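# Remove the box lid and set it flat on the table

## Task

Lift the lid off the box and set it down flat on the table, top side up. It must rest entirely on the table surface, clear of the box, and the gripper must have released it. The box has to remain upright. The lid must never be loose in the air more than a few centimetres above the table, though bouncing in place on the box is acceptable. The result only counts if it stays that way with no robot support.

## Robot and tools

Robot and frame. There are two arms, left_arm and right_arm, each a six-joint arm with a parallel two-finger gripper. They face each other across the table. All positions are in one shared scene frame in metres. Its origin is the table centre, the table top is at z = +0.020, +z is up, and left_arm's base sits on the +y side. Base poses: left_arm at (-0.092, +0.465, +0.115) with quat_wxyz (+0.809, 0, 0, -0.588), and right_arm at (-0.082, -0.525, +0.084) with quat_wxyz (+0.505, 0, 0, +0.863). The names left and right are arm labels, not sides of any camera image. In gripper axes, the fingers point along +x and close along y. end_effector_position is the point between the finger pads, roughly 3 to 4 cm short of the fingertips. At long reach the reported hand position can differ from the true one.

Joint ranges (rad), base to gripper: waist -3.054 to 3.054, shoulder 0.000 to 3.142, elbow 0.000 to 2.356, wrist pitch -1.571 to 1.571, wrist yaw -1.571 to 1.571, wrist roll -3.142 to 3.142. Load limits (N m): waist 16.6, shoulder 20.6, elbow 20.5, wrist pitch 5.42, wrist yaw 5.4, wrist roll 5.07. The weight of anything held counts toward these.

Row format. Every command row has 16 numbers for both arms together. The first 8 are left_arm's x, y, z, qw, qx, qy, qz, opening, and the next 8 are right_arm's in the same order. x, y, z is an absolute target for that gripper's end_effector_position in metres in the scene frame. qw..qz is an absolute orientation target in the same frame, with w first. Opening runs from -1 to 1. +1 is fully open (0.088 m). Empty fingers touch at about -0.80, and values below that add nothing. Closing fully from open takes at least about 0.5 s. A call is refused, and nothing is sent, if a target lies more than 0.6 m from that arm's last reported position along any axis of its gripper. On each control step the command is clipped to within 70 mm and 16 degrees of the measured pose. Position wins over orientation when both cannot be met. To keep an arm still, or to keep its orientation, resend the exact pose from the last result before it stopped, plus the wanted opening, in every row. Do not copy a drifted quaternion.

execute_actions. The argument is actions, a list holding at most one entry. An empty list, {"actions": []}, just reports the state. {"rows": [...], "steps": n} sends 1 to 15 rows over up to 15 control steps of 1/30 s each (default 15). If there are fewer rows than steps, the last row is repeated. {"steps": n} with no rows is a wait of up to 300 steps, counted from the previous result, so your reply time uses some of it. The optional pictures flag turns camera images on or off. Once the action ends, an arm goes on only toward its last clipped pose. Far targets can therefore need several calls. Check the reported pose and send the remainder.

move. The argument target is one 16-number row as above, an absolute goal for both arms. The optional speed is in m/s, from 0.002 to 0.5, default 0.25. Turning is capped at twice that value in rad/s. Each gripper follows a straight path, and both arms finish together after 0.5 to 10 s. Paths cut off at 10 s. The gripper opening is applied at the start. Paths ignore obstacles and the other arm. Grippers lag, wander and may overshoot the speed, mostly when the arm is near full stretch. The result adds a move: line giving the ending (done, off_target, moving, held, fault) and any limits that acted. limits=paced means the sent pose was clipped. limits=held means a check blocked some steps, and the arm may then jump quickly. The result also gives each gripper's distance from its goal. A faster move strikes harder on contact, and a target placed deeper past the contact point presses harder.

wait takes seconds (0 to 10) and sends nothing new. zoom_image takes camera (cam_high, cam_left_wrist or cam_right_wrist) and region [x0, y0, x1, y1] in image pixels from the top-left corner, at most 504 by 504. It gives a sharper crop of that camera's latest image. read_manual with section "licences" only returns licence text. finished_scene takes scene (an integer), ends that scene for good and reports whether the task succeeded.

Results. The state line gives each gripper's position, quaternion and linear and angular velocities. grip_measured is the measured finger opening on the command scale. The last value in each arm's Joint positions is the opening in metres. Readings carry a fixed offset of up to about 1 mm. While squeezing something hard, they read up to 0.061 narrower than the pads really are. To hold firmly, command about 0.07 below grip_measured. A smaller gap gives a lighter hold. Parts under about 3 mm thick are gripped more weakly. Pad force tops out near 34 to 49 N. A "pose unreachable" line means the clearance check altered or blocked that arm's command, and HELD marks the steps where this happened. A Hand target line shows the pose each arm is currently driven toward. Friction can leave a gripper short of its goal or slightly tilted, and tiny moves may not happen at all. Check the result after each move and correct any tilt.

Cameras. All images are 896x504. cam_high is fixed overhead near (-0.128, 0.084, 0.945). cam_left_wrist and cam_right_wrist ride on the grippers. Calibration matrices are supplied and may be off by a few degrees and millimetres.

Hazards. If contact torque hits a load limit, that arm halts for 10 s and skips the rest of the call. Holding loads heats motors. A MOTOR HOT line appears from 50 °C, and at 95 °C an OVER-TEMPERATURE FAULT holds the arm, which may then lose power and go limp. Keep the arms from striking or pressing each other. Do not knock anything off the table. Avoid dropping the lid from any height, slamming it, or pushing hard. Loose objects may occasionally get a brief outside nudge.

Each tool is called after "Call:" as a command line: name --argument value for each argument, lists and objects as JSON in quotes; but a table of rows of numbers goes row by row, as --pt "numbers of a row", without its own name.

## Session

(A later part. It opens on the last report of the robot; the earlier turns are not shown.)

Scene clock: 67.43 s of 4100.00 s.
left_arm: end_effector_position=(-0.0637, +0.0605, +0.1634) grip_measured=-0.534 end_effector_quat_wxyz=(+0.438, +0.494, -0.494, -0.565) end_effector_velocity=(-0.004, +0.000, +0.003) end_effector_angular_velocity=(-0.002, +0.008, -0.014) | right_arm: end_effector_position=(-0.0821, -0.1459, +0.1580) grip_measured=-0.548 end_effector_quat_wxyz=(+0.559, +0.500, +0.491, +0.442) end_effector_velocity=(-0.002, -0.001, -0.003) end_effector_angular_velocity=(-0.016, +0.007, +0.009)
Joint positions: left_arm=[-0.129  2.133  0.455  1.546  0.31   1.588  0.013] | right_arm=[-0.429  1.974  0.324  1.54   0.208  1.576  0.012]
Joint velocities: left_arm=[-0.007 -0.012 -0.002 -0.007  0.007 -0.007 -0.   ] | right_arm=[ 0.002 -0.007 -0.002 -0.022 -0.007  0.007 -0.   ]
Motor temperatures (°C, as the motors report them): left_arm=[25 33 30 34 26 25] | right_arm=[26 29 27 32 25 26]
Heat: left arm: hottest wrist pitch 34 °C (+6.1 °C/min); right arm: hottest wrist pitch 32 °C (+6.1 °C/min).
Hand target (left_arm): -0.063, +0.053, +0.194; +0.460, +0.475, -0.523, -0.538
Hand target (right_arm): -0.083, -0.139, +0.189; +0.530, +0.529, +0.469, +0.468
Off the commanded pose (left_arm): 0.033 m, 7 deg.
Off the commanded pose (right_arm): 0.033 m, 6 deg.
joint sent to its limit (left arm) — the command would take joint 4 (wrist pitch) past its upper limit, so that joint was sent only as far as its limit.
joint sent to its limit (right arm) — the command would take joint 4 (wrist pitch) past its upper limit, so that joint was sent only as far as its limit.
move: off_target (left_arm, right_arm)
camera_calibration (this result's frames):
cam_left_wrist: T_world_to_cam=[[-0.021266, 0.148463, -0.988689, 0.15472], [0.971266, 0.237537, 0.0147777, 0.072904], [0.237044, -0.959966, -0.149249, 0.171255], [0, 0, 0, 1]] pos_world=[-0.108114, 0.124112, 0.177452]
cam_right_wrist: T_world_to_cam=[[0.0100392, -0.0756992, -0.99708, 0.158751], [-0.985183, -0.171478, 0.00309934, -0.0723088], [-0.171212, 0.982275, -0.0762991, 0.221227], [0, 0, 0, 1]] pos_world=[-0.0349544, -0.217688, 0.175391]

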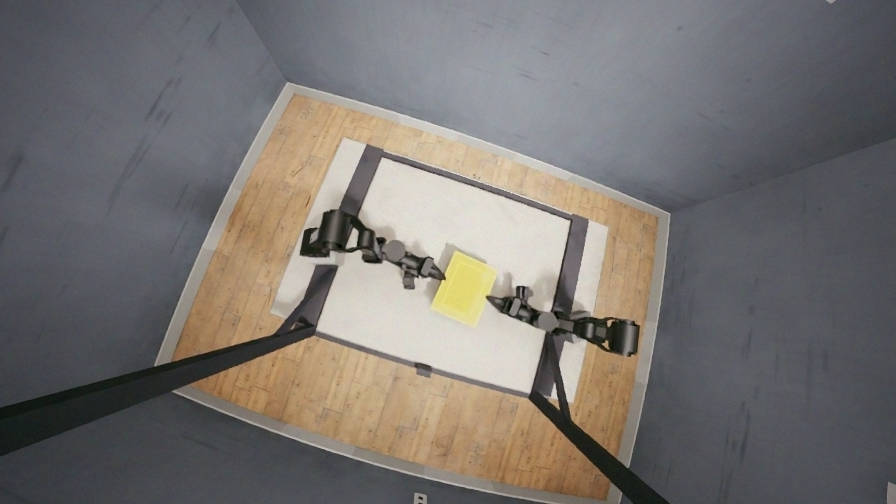

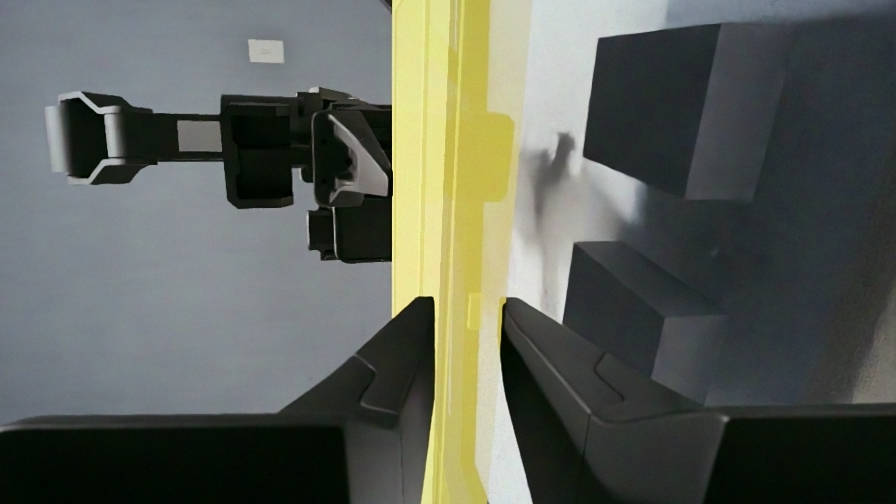

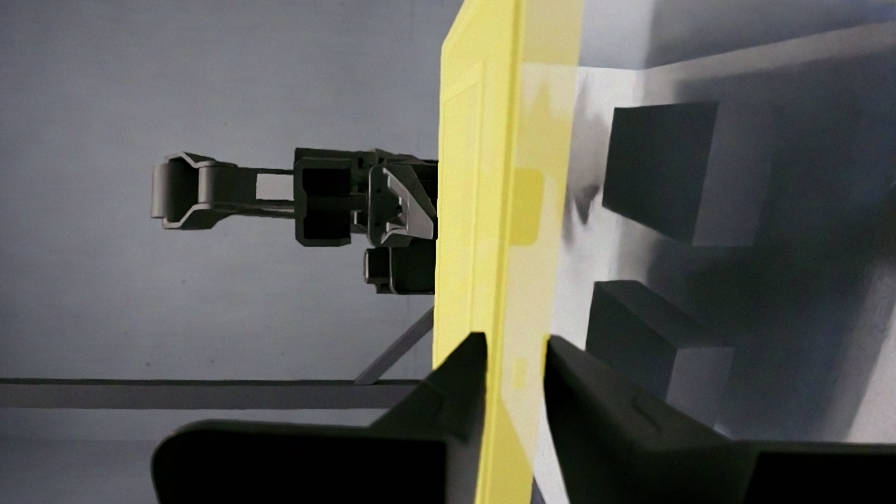

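Call:
move --target '[-0.062,0.058,0.134,0.469,0.469,-0.53,-0.53,-0.61,-0.083,-0.144,0.13,0.53,0.53,0.469,0.469,-0.61]' --speed 0.015

Call:
move --target '[-0.062,0.058,0.134,0.469,0.469,-0.53,-0.53,-0.61,-0.087,-0.18,0.13,0.53,0.53,0.469,0.469,-0.2]' --speed 0.03

Call:
move --target '[-0.062,0.058,0.134,0.469,0.469,-0.53,-0.53,-0.61,-0.087,-0.175,0.122,0.724,-0.172,0.194,0.64,1]'

Call:
move --target '[-0.062,0.058,0.134,0.469,0.469,-0.53,-0.53,-0.61,-0.081,-0.13,0.118,0.724,-0.172,0.194,0.64,1]' --speed 0.03

Call:
move --target '[-0.064,0.05,0.185,0.469,0.469,-0.53,-0.53,-0.61,-0.079,-0.11,0.11,0.724,-0.172,0.194,0.64,1]' --speed 0.015

Scene clock: 73.93 s of 4100.00 s.
left_arm: end_effector_position=(-0.0645, +0.0631, +0.1347) grip_measured=-0.538 end_effector_quat_wxyz=(+0.415, +0.503, -0.490, -0.578) end_effector_velocity=(-0.004, +0.001, -0.001) end_effector_angular_velocity=(+0.008, +0.010, -0.013) | right_arm: end_effector_position=(-0.0816, -0.1464, +0.1321) grip_measured=-0.548 end_effector_quat_wxyz=(+0.570, +0.492, +0.505, +0.422) end_effector_velocity=(-0.000, -0.001, -0.001) end_effector_angular_velocity=(-0.008, -0.007, +0.006)
Joint positions: left_arm=[-0.119  2.237  0.47   1.58   0.341  1.621  0.013] | right_arm=[-0.427  2.076  0.334  1.577  0.217  1.601  0.012]
Joint velocities: left_arm=[-0.007 -0.002 -0.002 -0.007  0.007 -0.007  0.   ] | right_arm=[-0.002 -0.002 -0.002 -0.007 -0.007 -0.007 -0.   ]
Motor temperatures (°C, as the motors report them): left_arm=[25 34 30 36 26 25] | right_arm=[26 29 27 34 25 26]
Heat: left arm: hottest wrist pitch 36 °C (+8.0 °C/min); right arm: hottest wrist pitch 34 °C (+8.0 °C/min).
Hand target (left_arm): -0.062, +0.058, +0.135; +0.416, +0.505, -0.494, -0.572
Hand target (right_arm): -0.083, -0.144, +0.131; +0.568, +0.493, +0.506, +0.421
Off the commanded pose (left_arm): 0.006 m, 10 deg.
Off the commanded pose (right_arm): 0.004 m, 9 deg.
joint sent to its limit (left arm) — the command would take joint 4 (wrist pitch) past its upper limit, so that joint was sent only as far as its limit.
joint sent to its limit (right arm) — the command would take joint 4 (wrist pitch) past its upper limit, so that joint was sent only as far as its limit.
move: off_target (left_arm, right_arm)
camera_calibration (this result's frames):
cam_left_wrist: T_world_to_cam=[[-0.0000493829, 0.195769, -0.98065, 0.123236], [0.976348, 0.21203, 0.0422787, 0.0717361], [0.216204, -0.957454, -0.191149, 0.173801], [0, 0, 0, 1]] pos_world=[-0.10761, 0.12707, 0.15104]
cam_right_wrist: T_world_to_cam=[[-0.00912752, -0.12614, -0.99197, 0.123223], [-0.986554, -0.160747, 0.0295184, -0.0738302], [-0.16318, 0.978902, -0.122977, 0.226198], [0, 0, 0, 1]] pos_world=[-0.0348019, -0.21775, 0.15223]

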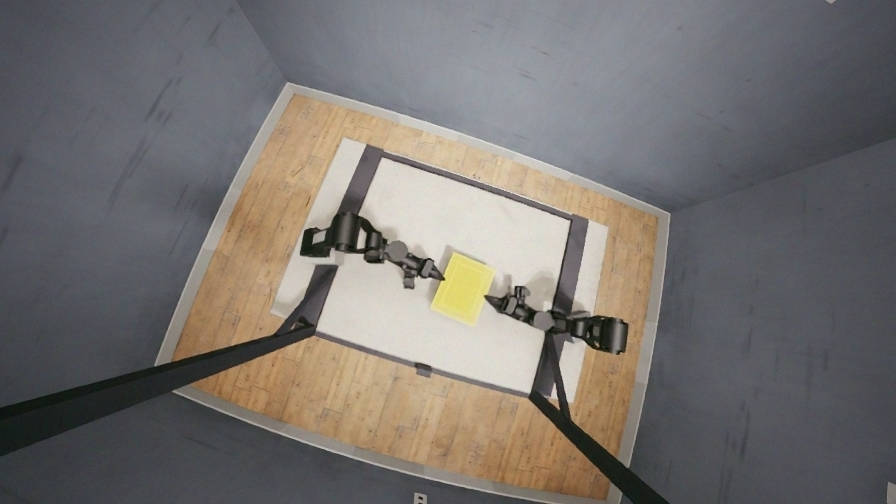

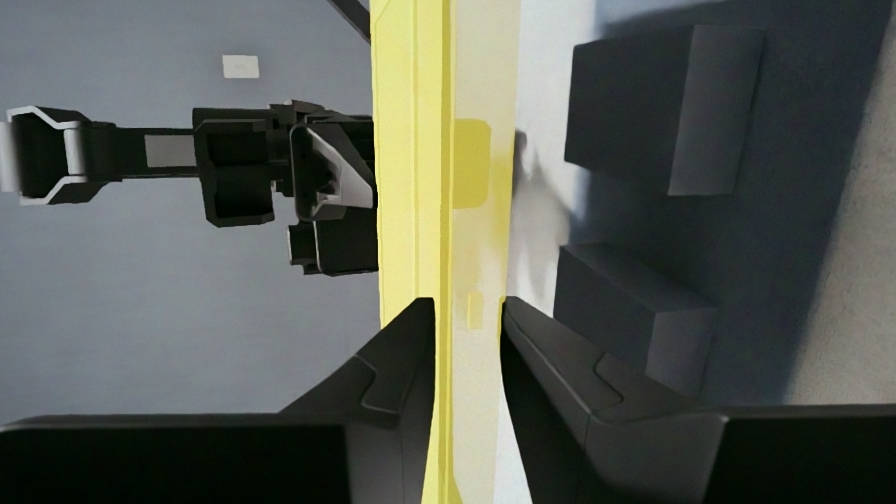

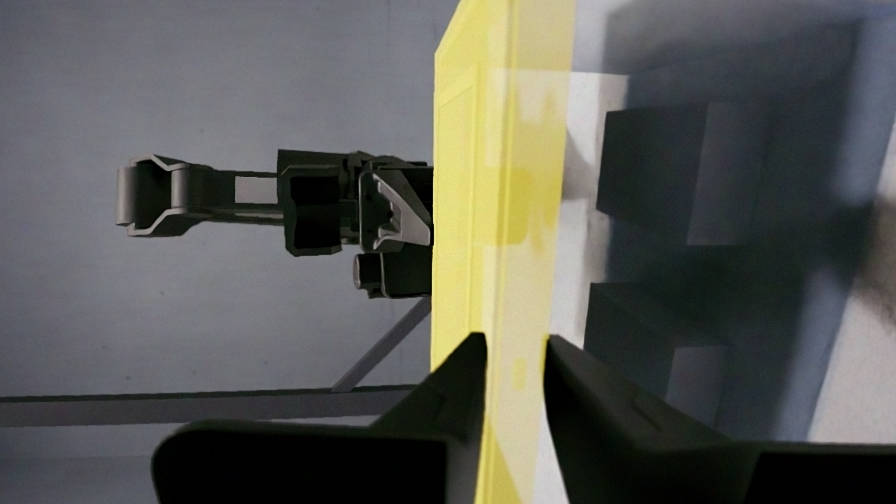

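Scene clock: 77.13 s of 4100.00 s.
left_arm: end_effector_position=(-0.0643, +0.0632, +0.1346) grip_measured=-0.538 end_effector_quat_wxyz=(+0.415, +0.503, -0.490, -0.578) end_effector_velocity=(+0.000, -0.000, +0.002) end_effector_angular_velocity=(-0.004, +0.019, +0.009) | right_arm: end_effector_position=(-0.0870, -0.1788, +0.1284) grip_measured=-0.202 end_effector_quat_wxyz=(+0.581, +0.480, +0.516, +0.407) end_effector_velocity=(+0.000, -0.003, -0.004) end_effector_angular_velocity=(-0.021, +0.006, +0.003)
Joint positions: left_arm=[-0.118  2.237  0.47   1.58   0.342  1.621  0.013] | right_arm=[-0.386  2.009  0.213  1.578  0.259  1.62   0.029]
Joint velocities: left_arm=[-0.002 -0.002 -0.002  0.007 -0.007 -0.022 -0.   ] | right_arm=[-0.002 -0.007 -0.007 -0.022 -0.007  0.007 -0.   ]
Motor temperatures (°C, as the motors report them): left_arm=[25 33 30 36 26 25] | right_arm=[26 29 27 34 25 26]
Heat: left arm: hottest wrist pitch 36 °C (+8.1 °C/min); right arm: hottest wrist pitch 34 °C (+8.1 °C/min).
Hand target (left_arm): -0.062, +0.058, +0.134; +0.416, +0.505, -0.494, -0.573
Hand target (right_arm): -0.087, -0.180, +0.130; +0.580, +0.483, +0.515, +0.407
Off the commanded pose (left_arm): 0.006 m, 10 deg.
Off the commanded pose (right_arm): 0.002 m, 12 deg.
joint sent to its limit (left arm) — the command would take joint 4 (wrist pitch) past its upper limit, so that joint was sent only as far as its limit.
joint sent to its limit (right arm) — the command would take joint 4 (wrist pitch) past its upper limit, so that joint was sent only as far as its limit.
move: off_target (left_arm, right_arm)
camera_calibration (this result's frames):
cam_left_wrist: T_world_to_cam=[[0.0000566211, 0.196013, -0.980601, 0.123076], [0.976519, 0.211241, 0.0422815, 0.0716134], [0.215431, -0.957578, -0.191398, 0.17383], [0, 0, 0, 1]] pos_world=[-0.107387, 0.127204, 0.150931]
cam_right_wrist: T_world_to_cam=[[-0.0149679, -0.175924, -0.98429, 0.105052], [-0.986869, -0.155735, 0.042842, -0.0851119], [-0.160825, 0.972007, -0.171283, 0.261725], [0, 0, 0, 1]] pos_world=[-0.0403299, -0.249172, 0.151877]

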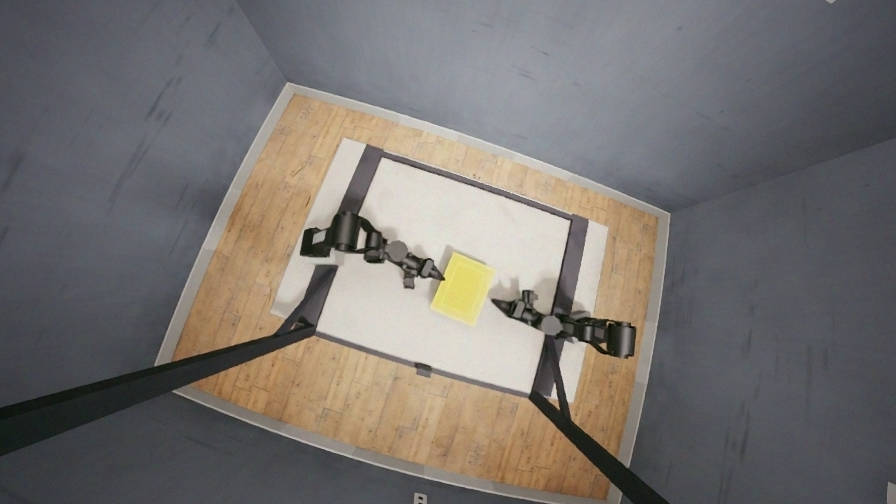

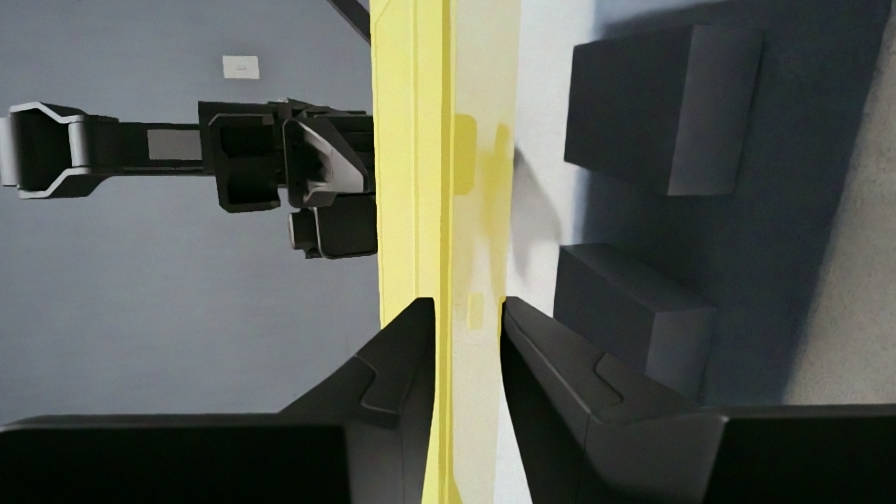

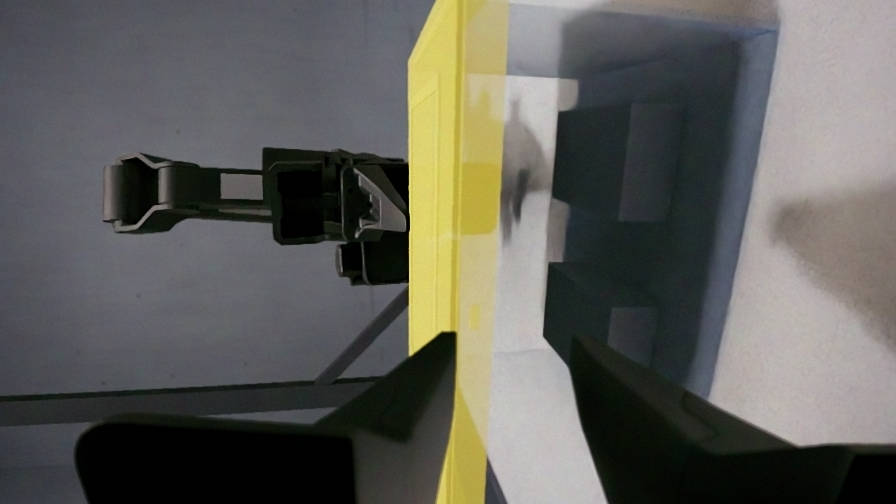

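Scene clock: 80.83 s of 4100.00 s.
left_arm: end_effector_position=(-0.0645, +0.0632, +0.1346) grip_measured=-0.538 end_effector_quat_wxyz=(+0.414, +0.503, -0.490, -0.579) end_effector_velocity=(-0.000, +0.001, -0.004) end_effector_angular_velocity=(+0.021, -0.004, +0.003) | right_arm: end_effector_position=(-0.0865, -0.1779, +0.1162) grip_measured=+0.996 end_effector_quat_wxyz=(+0.723, -0.174, +0.202, +0.638) end_effector_velocity=(+0.004, -0.003, -0.003) end_effector_angular_velocity=(-0.026, -0.020, -0.017)
Joint positions: left_arm=[-0.118  2.237  0.47   1.58   0.343  1.621  0.013] | right_arm=[-0.419  1.656  0.339  0.768  0.184  0.118  0.088]
Joint velocities: left_arm=[-0.002 -0.002 -0.002 -0.022 -0.007  0.007  0.   ] | right_arm=[-0.002 -0.007  0.002 -0.037  0.022 -0.007 -0.   ]
Motor temperatures (°C, as the motors report them): left_arm=[25 33 30 36 26 25] | right_arm=[26 29 27 34 25 26]
Heat: left arm: hottest wrist pitch 36 °C (+8.0 °C/min); right arm: hottest wrist pitch 34 °C (+7.0 °C/min).
Hand target (left_arm): -0.062, +0.058, +0.134; +0.416, +0.505, -0.494, -0.573
Hand target (right_arm): -0.087, -0.175, +0.121; +0.724, -0.171, +0.195, +0.639
Off the commanded pose (left_arm): 0.006 m, 10 deg.
Off the commanded pose (right_arm): 0.007 m, 1 deg.
joint sent to its limit (left arm) — the command would take joint 4 (wrist pitch) past its upper limit, so that joint was sent only as far as its limit.
move: off_target (left_arm)
camera_calibration (this result's frames):
cam_left_wrist: T_world_to_cam=[[0.0000667728, 0.195986, -0.980607, 0.123083], [0.976683, 0.21051, 0.0421395, 0.0717964], [0.214687, -0.957745, -0.191402, 0.173835], [0, 0, 0, 1]] pos_world=[-0.107451, 0.127253, 0.150943]
cam_right_wrist: T_world_to_cam=[[0.995131, -0.0962705, -0.0211487, 0.0827722], [-0.0856042, -0.737777, -0.669594, -0.0267848], [0.0488591, 0.668144, -0.742426, 0.289228], [0, 0, 0, 1]] pos_world=[-0.0987935, -0.205038, 0.198546]

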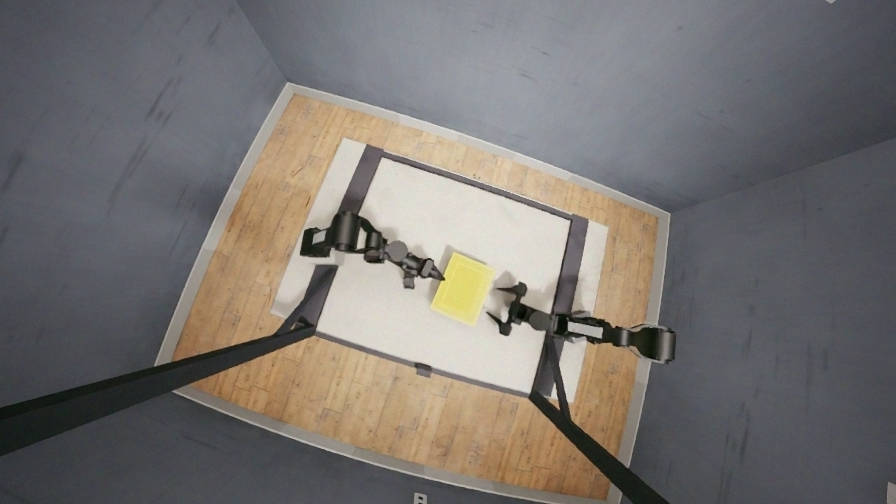

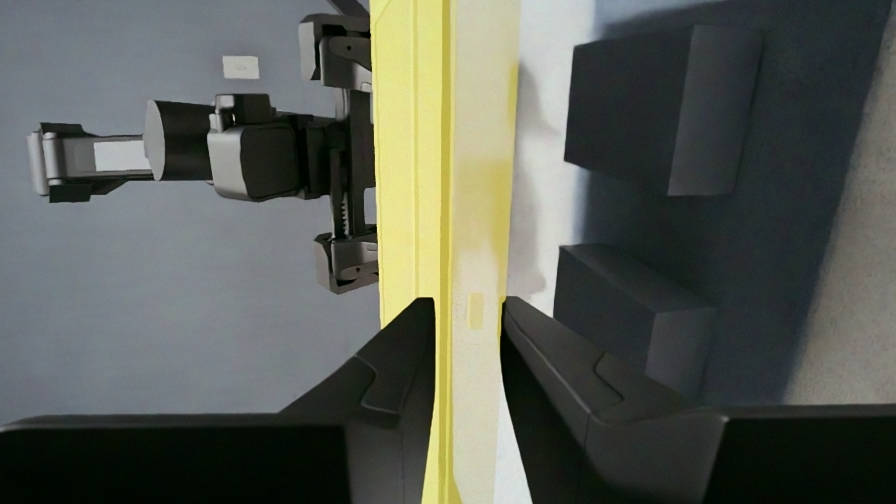

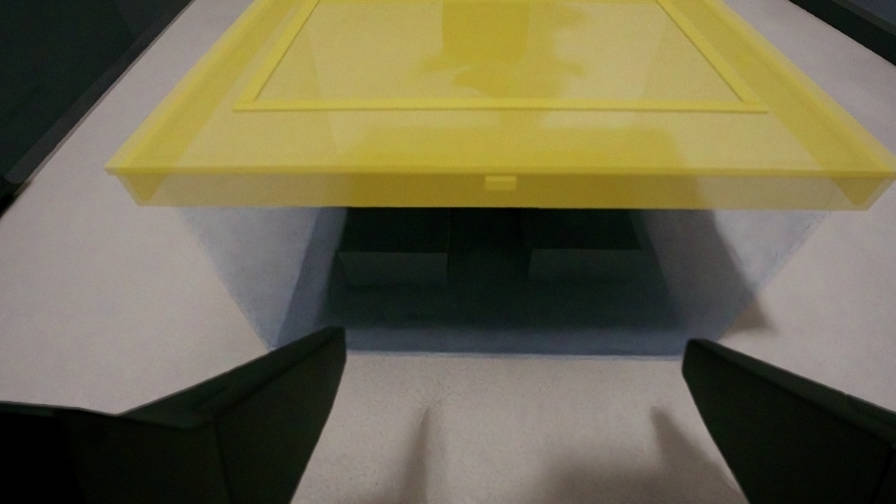

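Scene clock: 84.07 s of 4100.00 s.
left_arm: end_effector_position=(-0.0640, +0.0634, +0.1345) grip_measured=-0.538 end_effector_quat_wxyz=(+0.415, +0.503, -0.490, -0.579) end_effector_velocity=(+0.002, +0.000, -0.001) end_effector_angular_velocity=(+0.007, -0.010, +0.018) | right_arm: end_effector_position=(-0.0832, -0.1412, +0.1169) grip_measured=+0.996 end_effector_quat_wxyz=(+0.721, -0.173, +0.198, +0.641) end_effector_velocity=(-0.002, +0.000, -0.001) end_effector_angular_velocity=(-0.013, -0.003, +0.012)
Joint positions: left_arm=[-0.116  2.237  0.469  1.58   0.344  1.621  0.013] | right_arm=[-0.448  1.767  0.478  0.75   0.154  0.096  0.088]
Joint velocities: left_arm=[-0.002 -0.002 -0.002 -0.007 -0.022  0.007 -0.   ] | right_arm=[ 0.002 -0.002  0.007 -0.022 -0.007 -0.007 -0.001]
Motor temperatures (°C, as the motors report them): left_arm=[25 33 30 36 26 25] | right_arm=[26 29 27 33 25 26]
Heat: left arm: hottest wrist pitch 36 °C (+7.1 °C/min); right arm: hottest wrist pitch 33 °C (+6.1 °C/min).
Hand target (left_arm): -0.062, +0.058, +0.134; +0.416, +0.505, -0.494, -0.573
Hand target (right_arm): -0.081, -0.130, +0.118; +0.724, -0.171, +0.194, +0.640
Off the commanded pose (left_arm): 0.006 m, 10 deg.
Off the commanded pose (right_arm): 0.011 m, 1 deg.
joint sent to its limit (left arm) — the command would take joint 4 (wrist pitch) past its upper limit, so that joint was sent only as far as its limit.
move: off_target (left_arm, right_arm)
camera_calibration (this result's frames):
cam_left_wrist: T_world_to_cam=[[-0.00029531, 0.196325, -0.980539, 0.122922], [0.976528, 0.211254, 0.0420036, 0.071258], [0.215389, -0.957511, -0.19178, 0.17396], [0, 0, 0, 1]] pos_world=[-0.107018, 0.127382, 0.150898]
cam_right_wrist: T_world_to_cam=[[0.995974, -0.0877111, -0.0185212, 0.0840386], [-0.077202, -0.73421, -0.674519, 0.00287956], [0.0455643, 0.673233, -0.738025, 0.265049], [0, 0, 0, 1]] pos_world=[-0.0955548, -0.168955, 0.199112]

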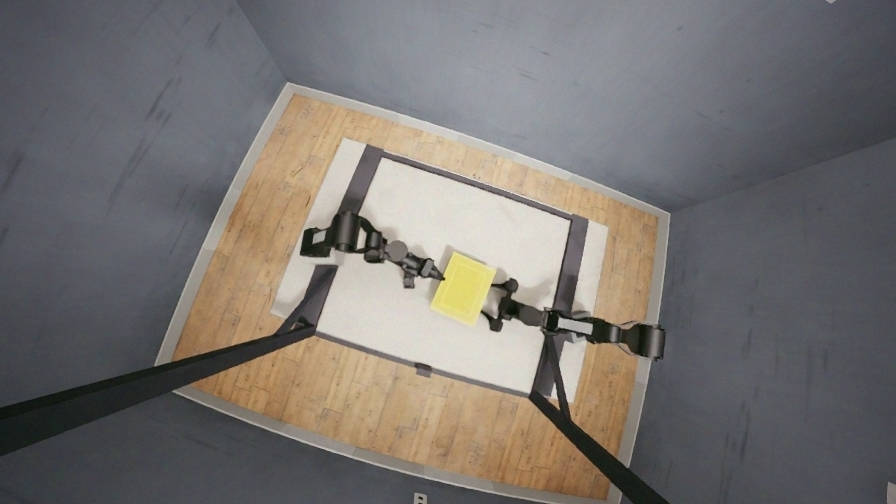

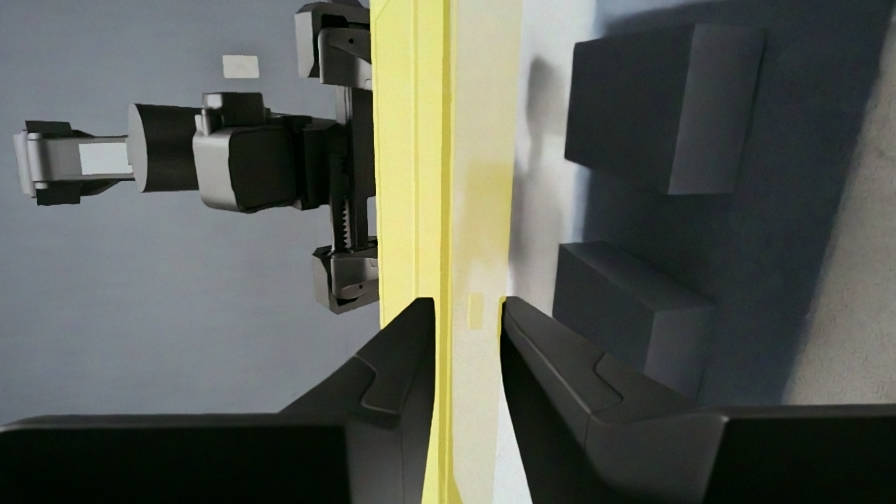

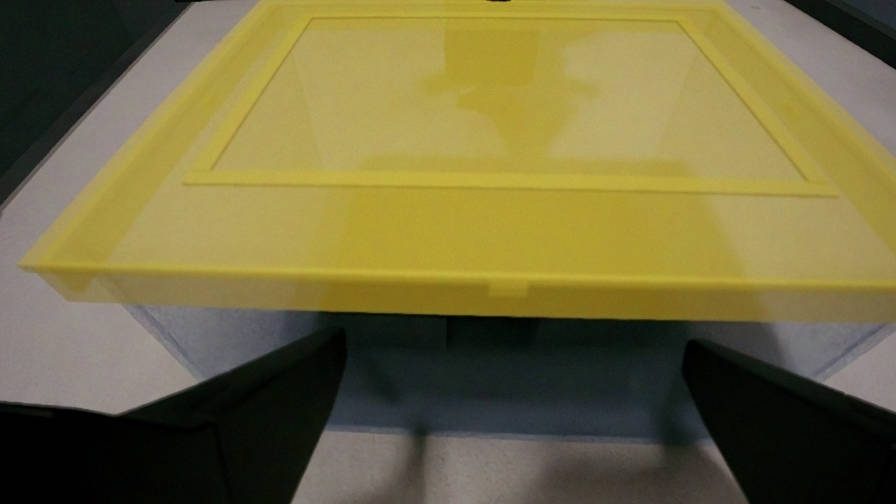

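Scene clock: 90.27 s of 4100.00 s.
left_arm: end_effector_position=(-0.0622, +0.0730, +0.1432) grip_measured=-0.538 end_effector_quat_wxyz=(+0.425, +0.508, -0.472, -0.582) end_effector_velocity=(-0.000, +0.002, -0.004) end_effector_angular_velocity=(+0.023, +0.010, +0.006) | right_arm: end_effector_position=(-0.0823, -0.1254, +0.1143) grip_measured=+0.996 end_effector_quat_wxyz=(+0.723, -0.172, +0.194, +0.641) end_effector_velocity=(-0.000, +0.000, +0.000) end_effector_angular_velocity=(-0.003, -0.003, +0.008)
Joint positions: left_arm=[-0.118  2.163  0.419  1.542  0.313  1.595  0.013] | right_arm=[-0.453  1.829  0.535  0.762  0.154  0.09   0.088]
Joint velocities: left_arm=[-0.002 -0.007 -0.007 -0.022 -0.007 -0.007 -0.   ] | right_arm=[-0.002 -0.002  0.002 -0.007 -0.007 -0.007 -0.   ]
Motor temperatures (°C, as the motors report them): left_arm=[25 34 30 37 26 25] | right_arm=[26 28 29 33 25 26]
Heat: left arm: hottest wrist pitch 37 °C (+8.1 °C/min); right arm: hottest wrist pitch 33 °C (+5.1 °C/min).
Hand target (left_arm): -0.065, +0.053, +0.185; +0.454, +0.479, -0.519, -0.544
Hand target (right_arm): -0.079, -0.111, +0.110; +0.724, -0.172, +0.194, +0.640
Off the commanded pose (left_arm): 0.048 m, 11 deg.
Off the commanded pose (right_arm): 0.016 m, 0 deg.
joint sent to its limit (left arm) — the command would take joint 4 (wrist pitch) past its upper limit, so that joint was sent only as far as its limit.
move: off_target (left_arm, right_arm)
camera_calibration (this result's frames):
cam_left_wrist: T_world_to_cam=[[-0.0291359, 0.214013, -0.976396, 0.125891], [0.969819, 0.242619, 0.0242393, 0.066989], [0.24208, -0.946221, -0.214623, 0.188509], [0, 0, 0, 1]] pos_world=[-0.106933, 0.135176, 0.161754]
cam_right_wrist: T_world_to_cam=[[0.995871, -0.0895966, -0.0146371, 0.0837949], [-0.0755687, -0.728766, -0.68058, 0.0142791], [0.0503106, 0.678876, -0.732528, 0.252934], [0, 0, 0, 1]] pos_world=[-0.0950951, -0.153797, 0.196226]

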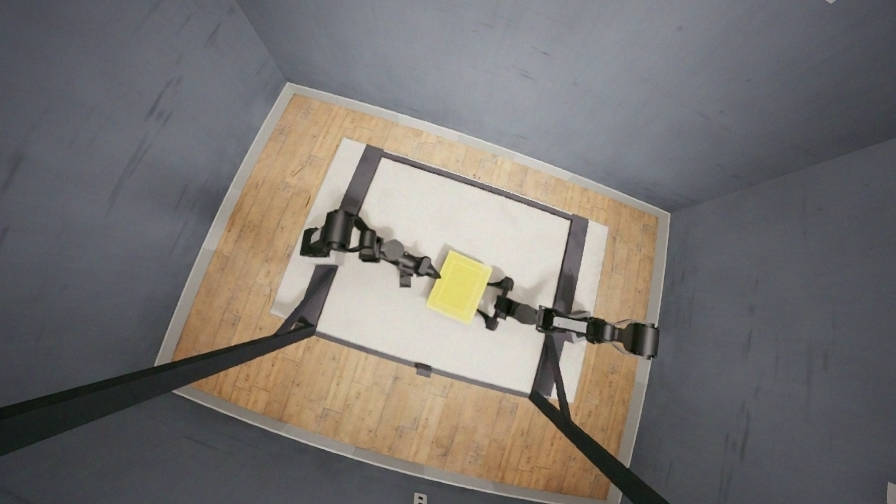

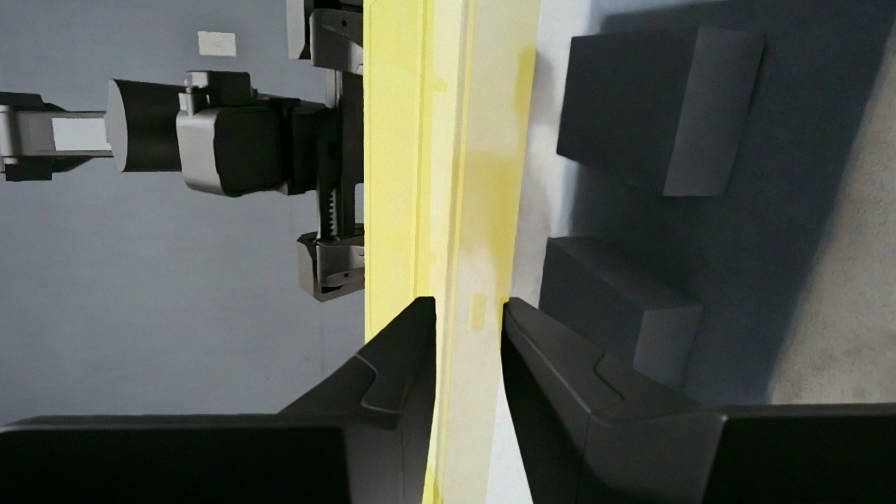

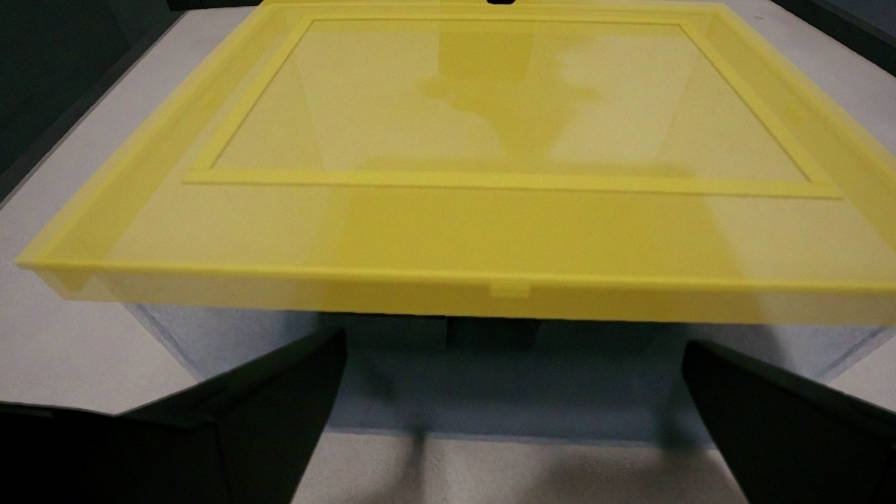

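Not tipping yet; pull harder, purely up.

Call:
move --target '[-0.062,0.07,0.212,0.469,0.469,-0.53,-0.53,-0.61,-0.08,-0.112,0.11,0.724,-0.172,0.194,0.64,1]' --speed 0.03

Scene clock: 94.53 s of 4100.00 s.
left_arm: end_effector_position=(-0.0631, +0.0811, +0.1730) grip_measured=-0.548 end_effector_quat_wxyz=(+0.440, +0.496, -0.487, -0.568) end_effector_velocity=(+0.004, -0.001, -0.000) end_effector_angular_velocity=(+0.004, +0.005, +0.025) | right_arm: end_effector_position=(-0.0819, -0.1163, +0.1106) grip_measured=+0.996 end_effector_quat_wxyz=(+0.723, -0.172, +0.195, +0.640) end_effector_velocity=(-0.002, -0.005, -0.006) end_effector_angular_velocity=(-0.026, +0.009, +0.005)
Joint positions: left_arm=[-0.115  2.044  0.367  1.534  0.316  1.582  0.012] | right_arm=[-0.456  1.869  0.571  0.766  0.152  0.09   0.088]
Joint velocities: left_arm=[ 0.002 -0.002  0.002 -0.007 -0.022 -0.007  0.   ] | right_arm=[ 0.002 -0.002 -0.007 -0.022 -0.007  0.007  0.   ]
Motor temperatures (°C, as the motors report them): left_arm=[25 36 30 39 26 25] | right_arm=[26 28 29 33 25 26]
Heat: left arm: hottest wrist pitch 39 °C (+9.1 °C/min); right arm: hottest wrist pitch 33 °C (+5.0 °C/min).
Hand target (left_arm): -0.062, +0.071, +0.211; +0.466, +0.471, -0.527, -0.533
Hand target (right_arm): -0.080, -0.112, +0.110; +0.724, -0.172, +0.194, +0.640
Off the commanded pose (left_arm): 0.041 m, 8 deg.
Off the commanded pose (right_arm): 0.005 m, 0 deg.
joint sent to its limit (left arm) — the command would take joint 4 (wrist pitch) past its upper limit, so that joint was sent only as far as its limit.
move: off_target (left_arm)
camera_calibration (this result's frames):
cam_left_wrist: T_world_to_cam=[[-0.0315811, 0.158869, -0.986794, 0.159331], [0.969217, 0.246057, 0.00859538, 0.0675545], [0.244173, -0.956147, -0.161749, 0.194618], [0, 0, 0, 1]] pos_world=[-0.107963, 0.144148, 0.188125]
cam_right_wrist: T_world_to_cam=[[0.995757, -0.0906889, -0.0156166, 0.0841604], [-0.0770985, -0.729506, -0.679615, 0.0181095], [0.0502412, 0.677936, -0.733402, 0.24395], [0, 0, 0, 1]] pos_world=[-0.0946634, -0.144539, 0.192535]

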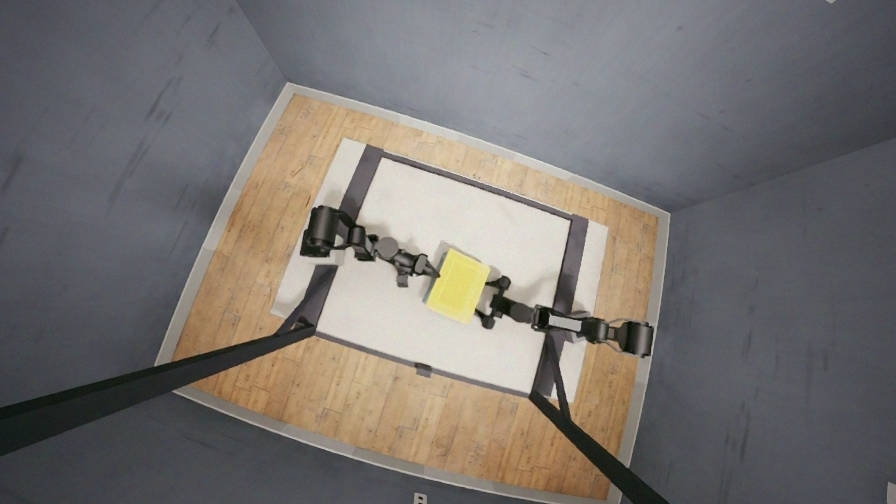

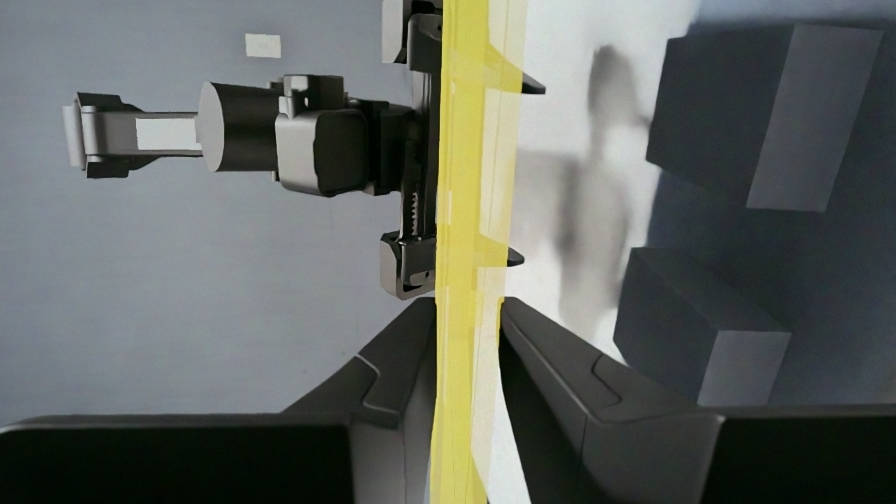

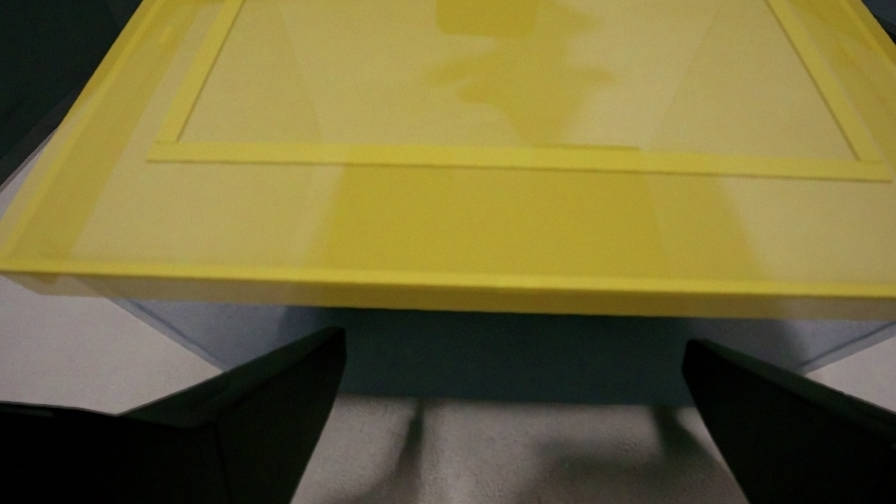

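Call:
zoom_image --camera "cam_high" --region '[400, 230, 530, 340]'

Call:
wait --seconds 0.3

Region (400, 230, 530, 340) of cam_high's 896x504 image, scaled by 3.877, with more detail than that image has; it fills the top 426 rows of this view, and the rest is white.

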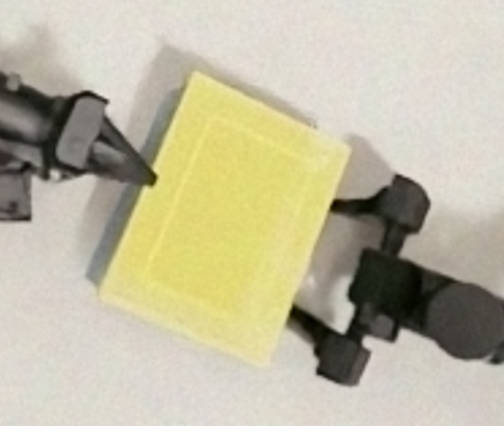

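Scene clock: 95.77 s of 4100.00 s.
left_arm: end_effector_position=(-0.0631, +0.0811, +0.1730) grip_measured=-0.548 end_effector_quat_wxyz=(+0.440, +0.496, -0.487, -0.568) end_effector_velocity=(+0.002, -0.001, -0.002) end_effector_angular_velocity=(+0.009, +0.006, +0.020) | right_arm: end_effector_position=(-0.0819, -0.1163, +0.1106) grip_measured=+0.996 end_effector_quat_wxyz=(+0.723, -0.172, +0.195, +0.640) end_effector_velocity=(-0.002, +0.002, +0.003) end_effector_angular_velocity=(+0.011, -0.002, +0.012)
Joint positions: left_arm=[-0.115  2.044  0.367  1.534  0.316  1.582  0.012] | right_arm=[-0.456  1.869  0.571  0.766  0.152  0.09   0.088]
Joint velocities: left_arm=[-0.002  0.002  0.002 -0.007 -0.022 -0.007 -0.   ] | right_arm=[ 0.002 -0.002  0.002  0.007 -0.007 -0.007  0.   ]
Motor temperatures (°C, as the motors report them): left_arm=[25 36 30 41 26 25] | right_arm=[26 28 29 33 25 26]
Heat: left arm: hottest wrist pitch 41 °C (+11.0 °C/min); right arm: hottest wrist pitch 33 °C (+5.0 °C/min).
Hand target (left_arm): -0.062, +0.071, +0.211; +0.466, +0.471, -0.527, -0.533
Hand target (right_arm): -0.080, -0.112, +0.110; +0.724, -0.172, +0.194, +0.640
Off the commanded pose (left_arm): 0.041 m, 8 deg.
Off the commanded pose (right_arm): 0.005 m, 0 deg.
Steps of this call (steps 1 to 37: nothing new was sent). Readings (end_effector_position):
1: left_arm (-0.0631, +0.0811, +0.1730) | right_arm (-0.0819, -0.1163, +0.1106)
2: left_arm (-0.0631, +0.0811, +0.1730) | right_arm (-0.0819, -0.1163, +0.1106)
4: left_arm (-0.0631, +0.0811, +0.1730) | right_arm (-0.0819, -0.1163, +0.1106)
8: left_arm (-0.0631, +0.0811, +0.1730) | right_arm (-0.0819, -0.1163, +0.1106)
37: the state above
camera_calibration (this result's frames):
cam_left_wrist: T_world_to_cam=[[-0.0315811, 0.158869, -0.986794, 0.159331], [0.969217, 0.246057, 0.00859538, 0.0675545], [0.244173, -0.956147, -0.161749, 0.194618], [0, 0, 0, 1]] pos_world=[-0.107963, 0.144148, 0.188125]
cam_right_wrist: T_world_to_cam=[[0.995757, -0.0906889, -0.0156166, 0.0841604], [-0.0770985, -0.729506, -0.679615, 0.0181095], [0.0502412, 0.677936, -0.733402, 0.24395], [0, 0, 0, 1]] pos_world=[-0.0946634, -0.144539, 0.192535]

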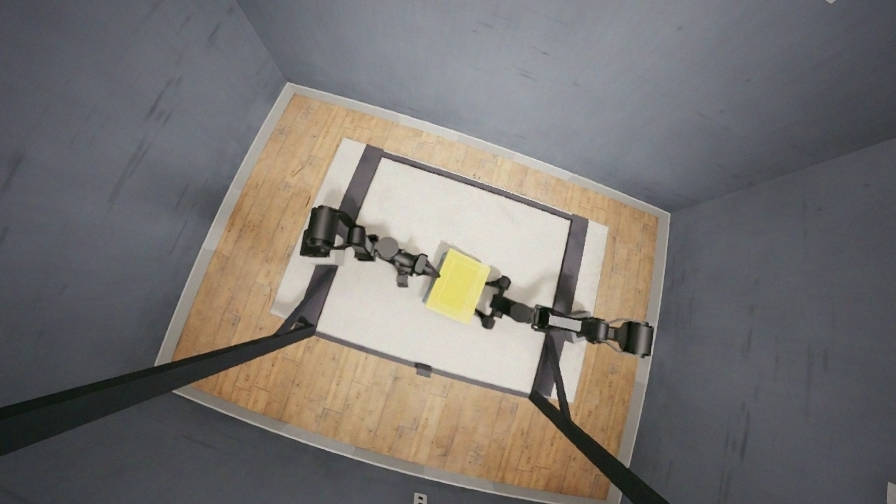

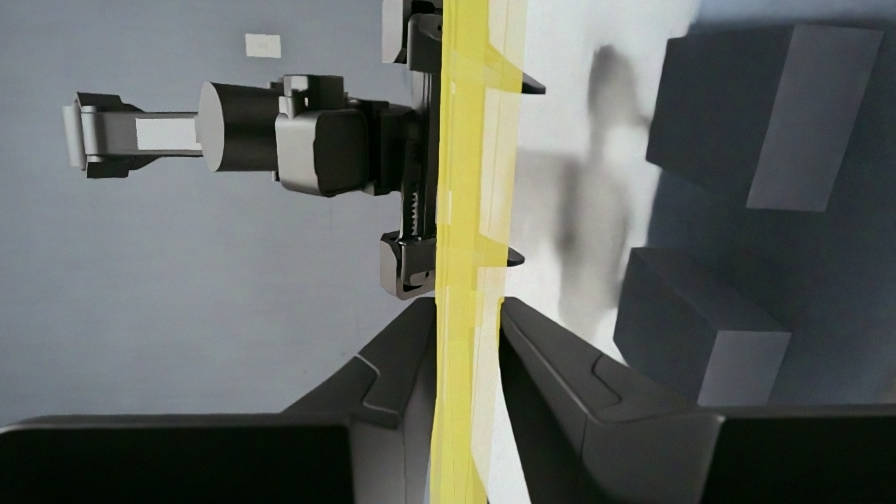

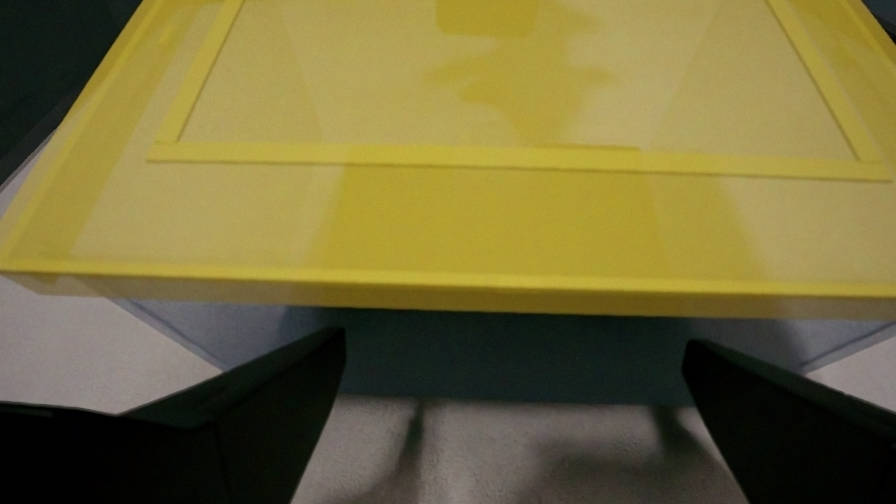

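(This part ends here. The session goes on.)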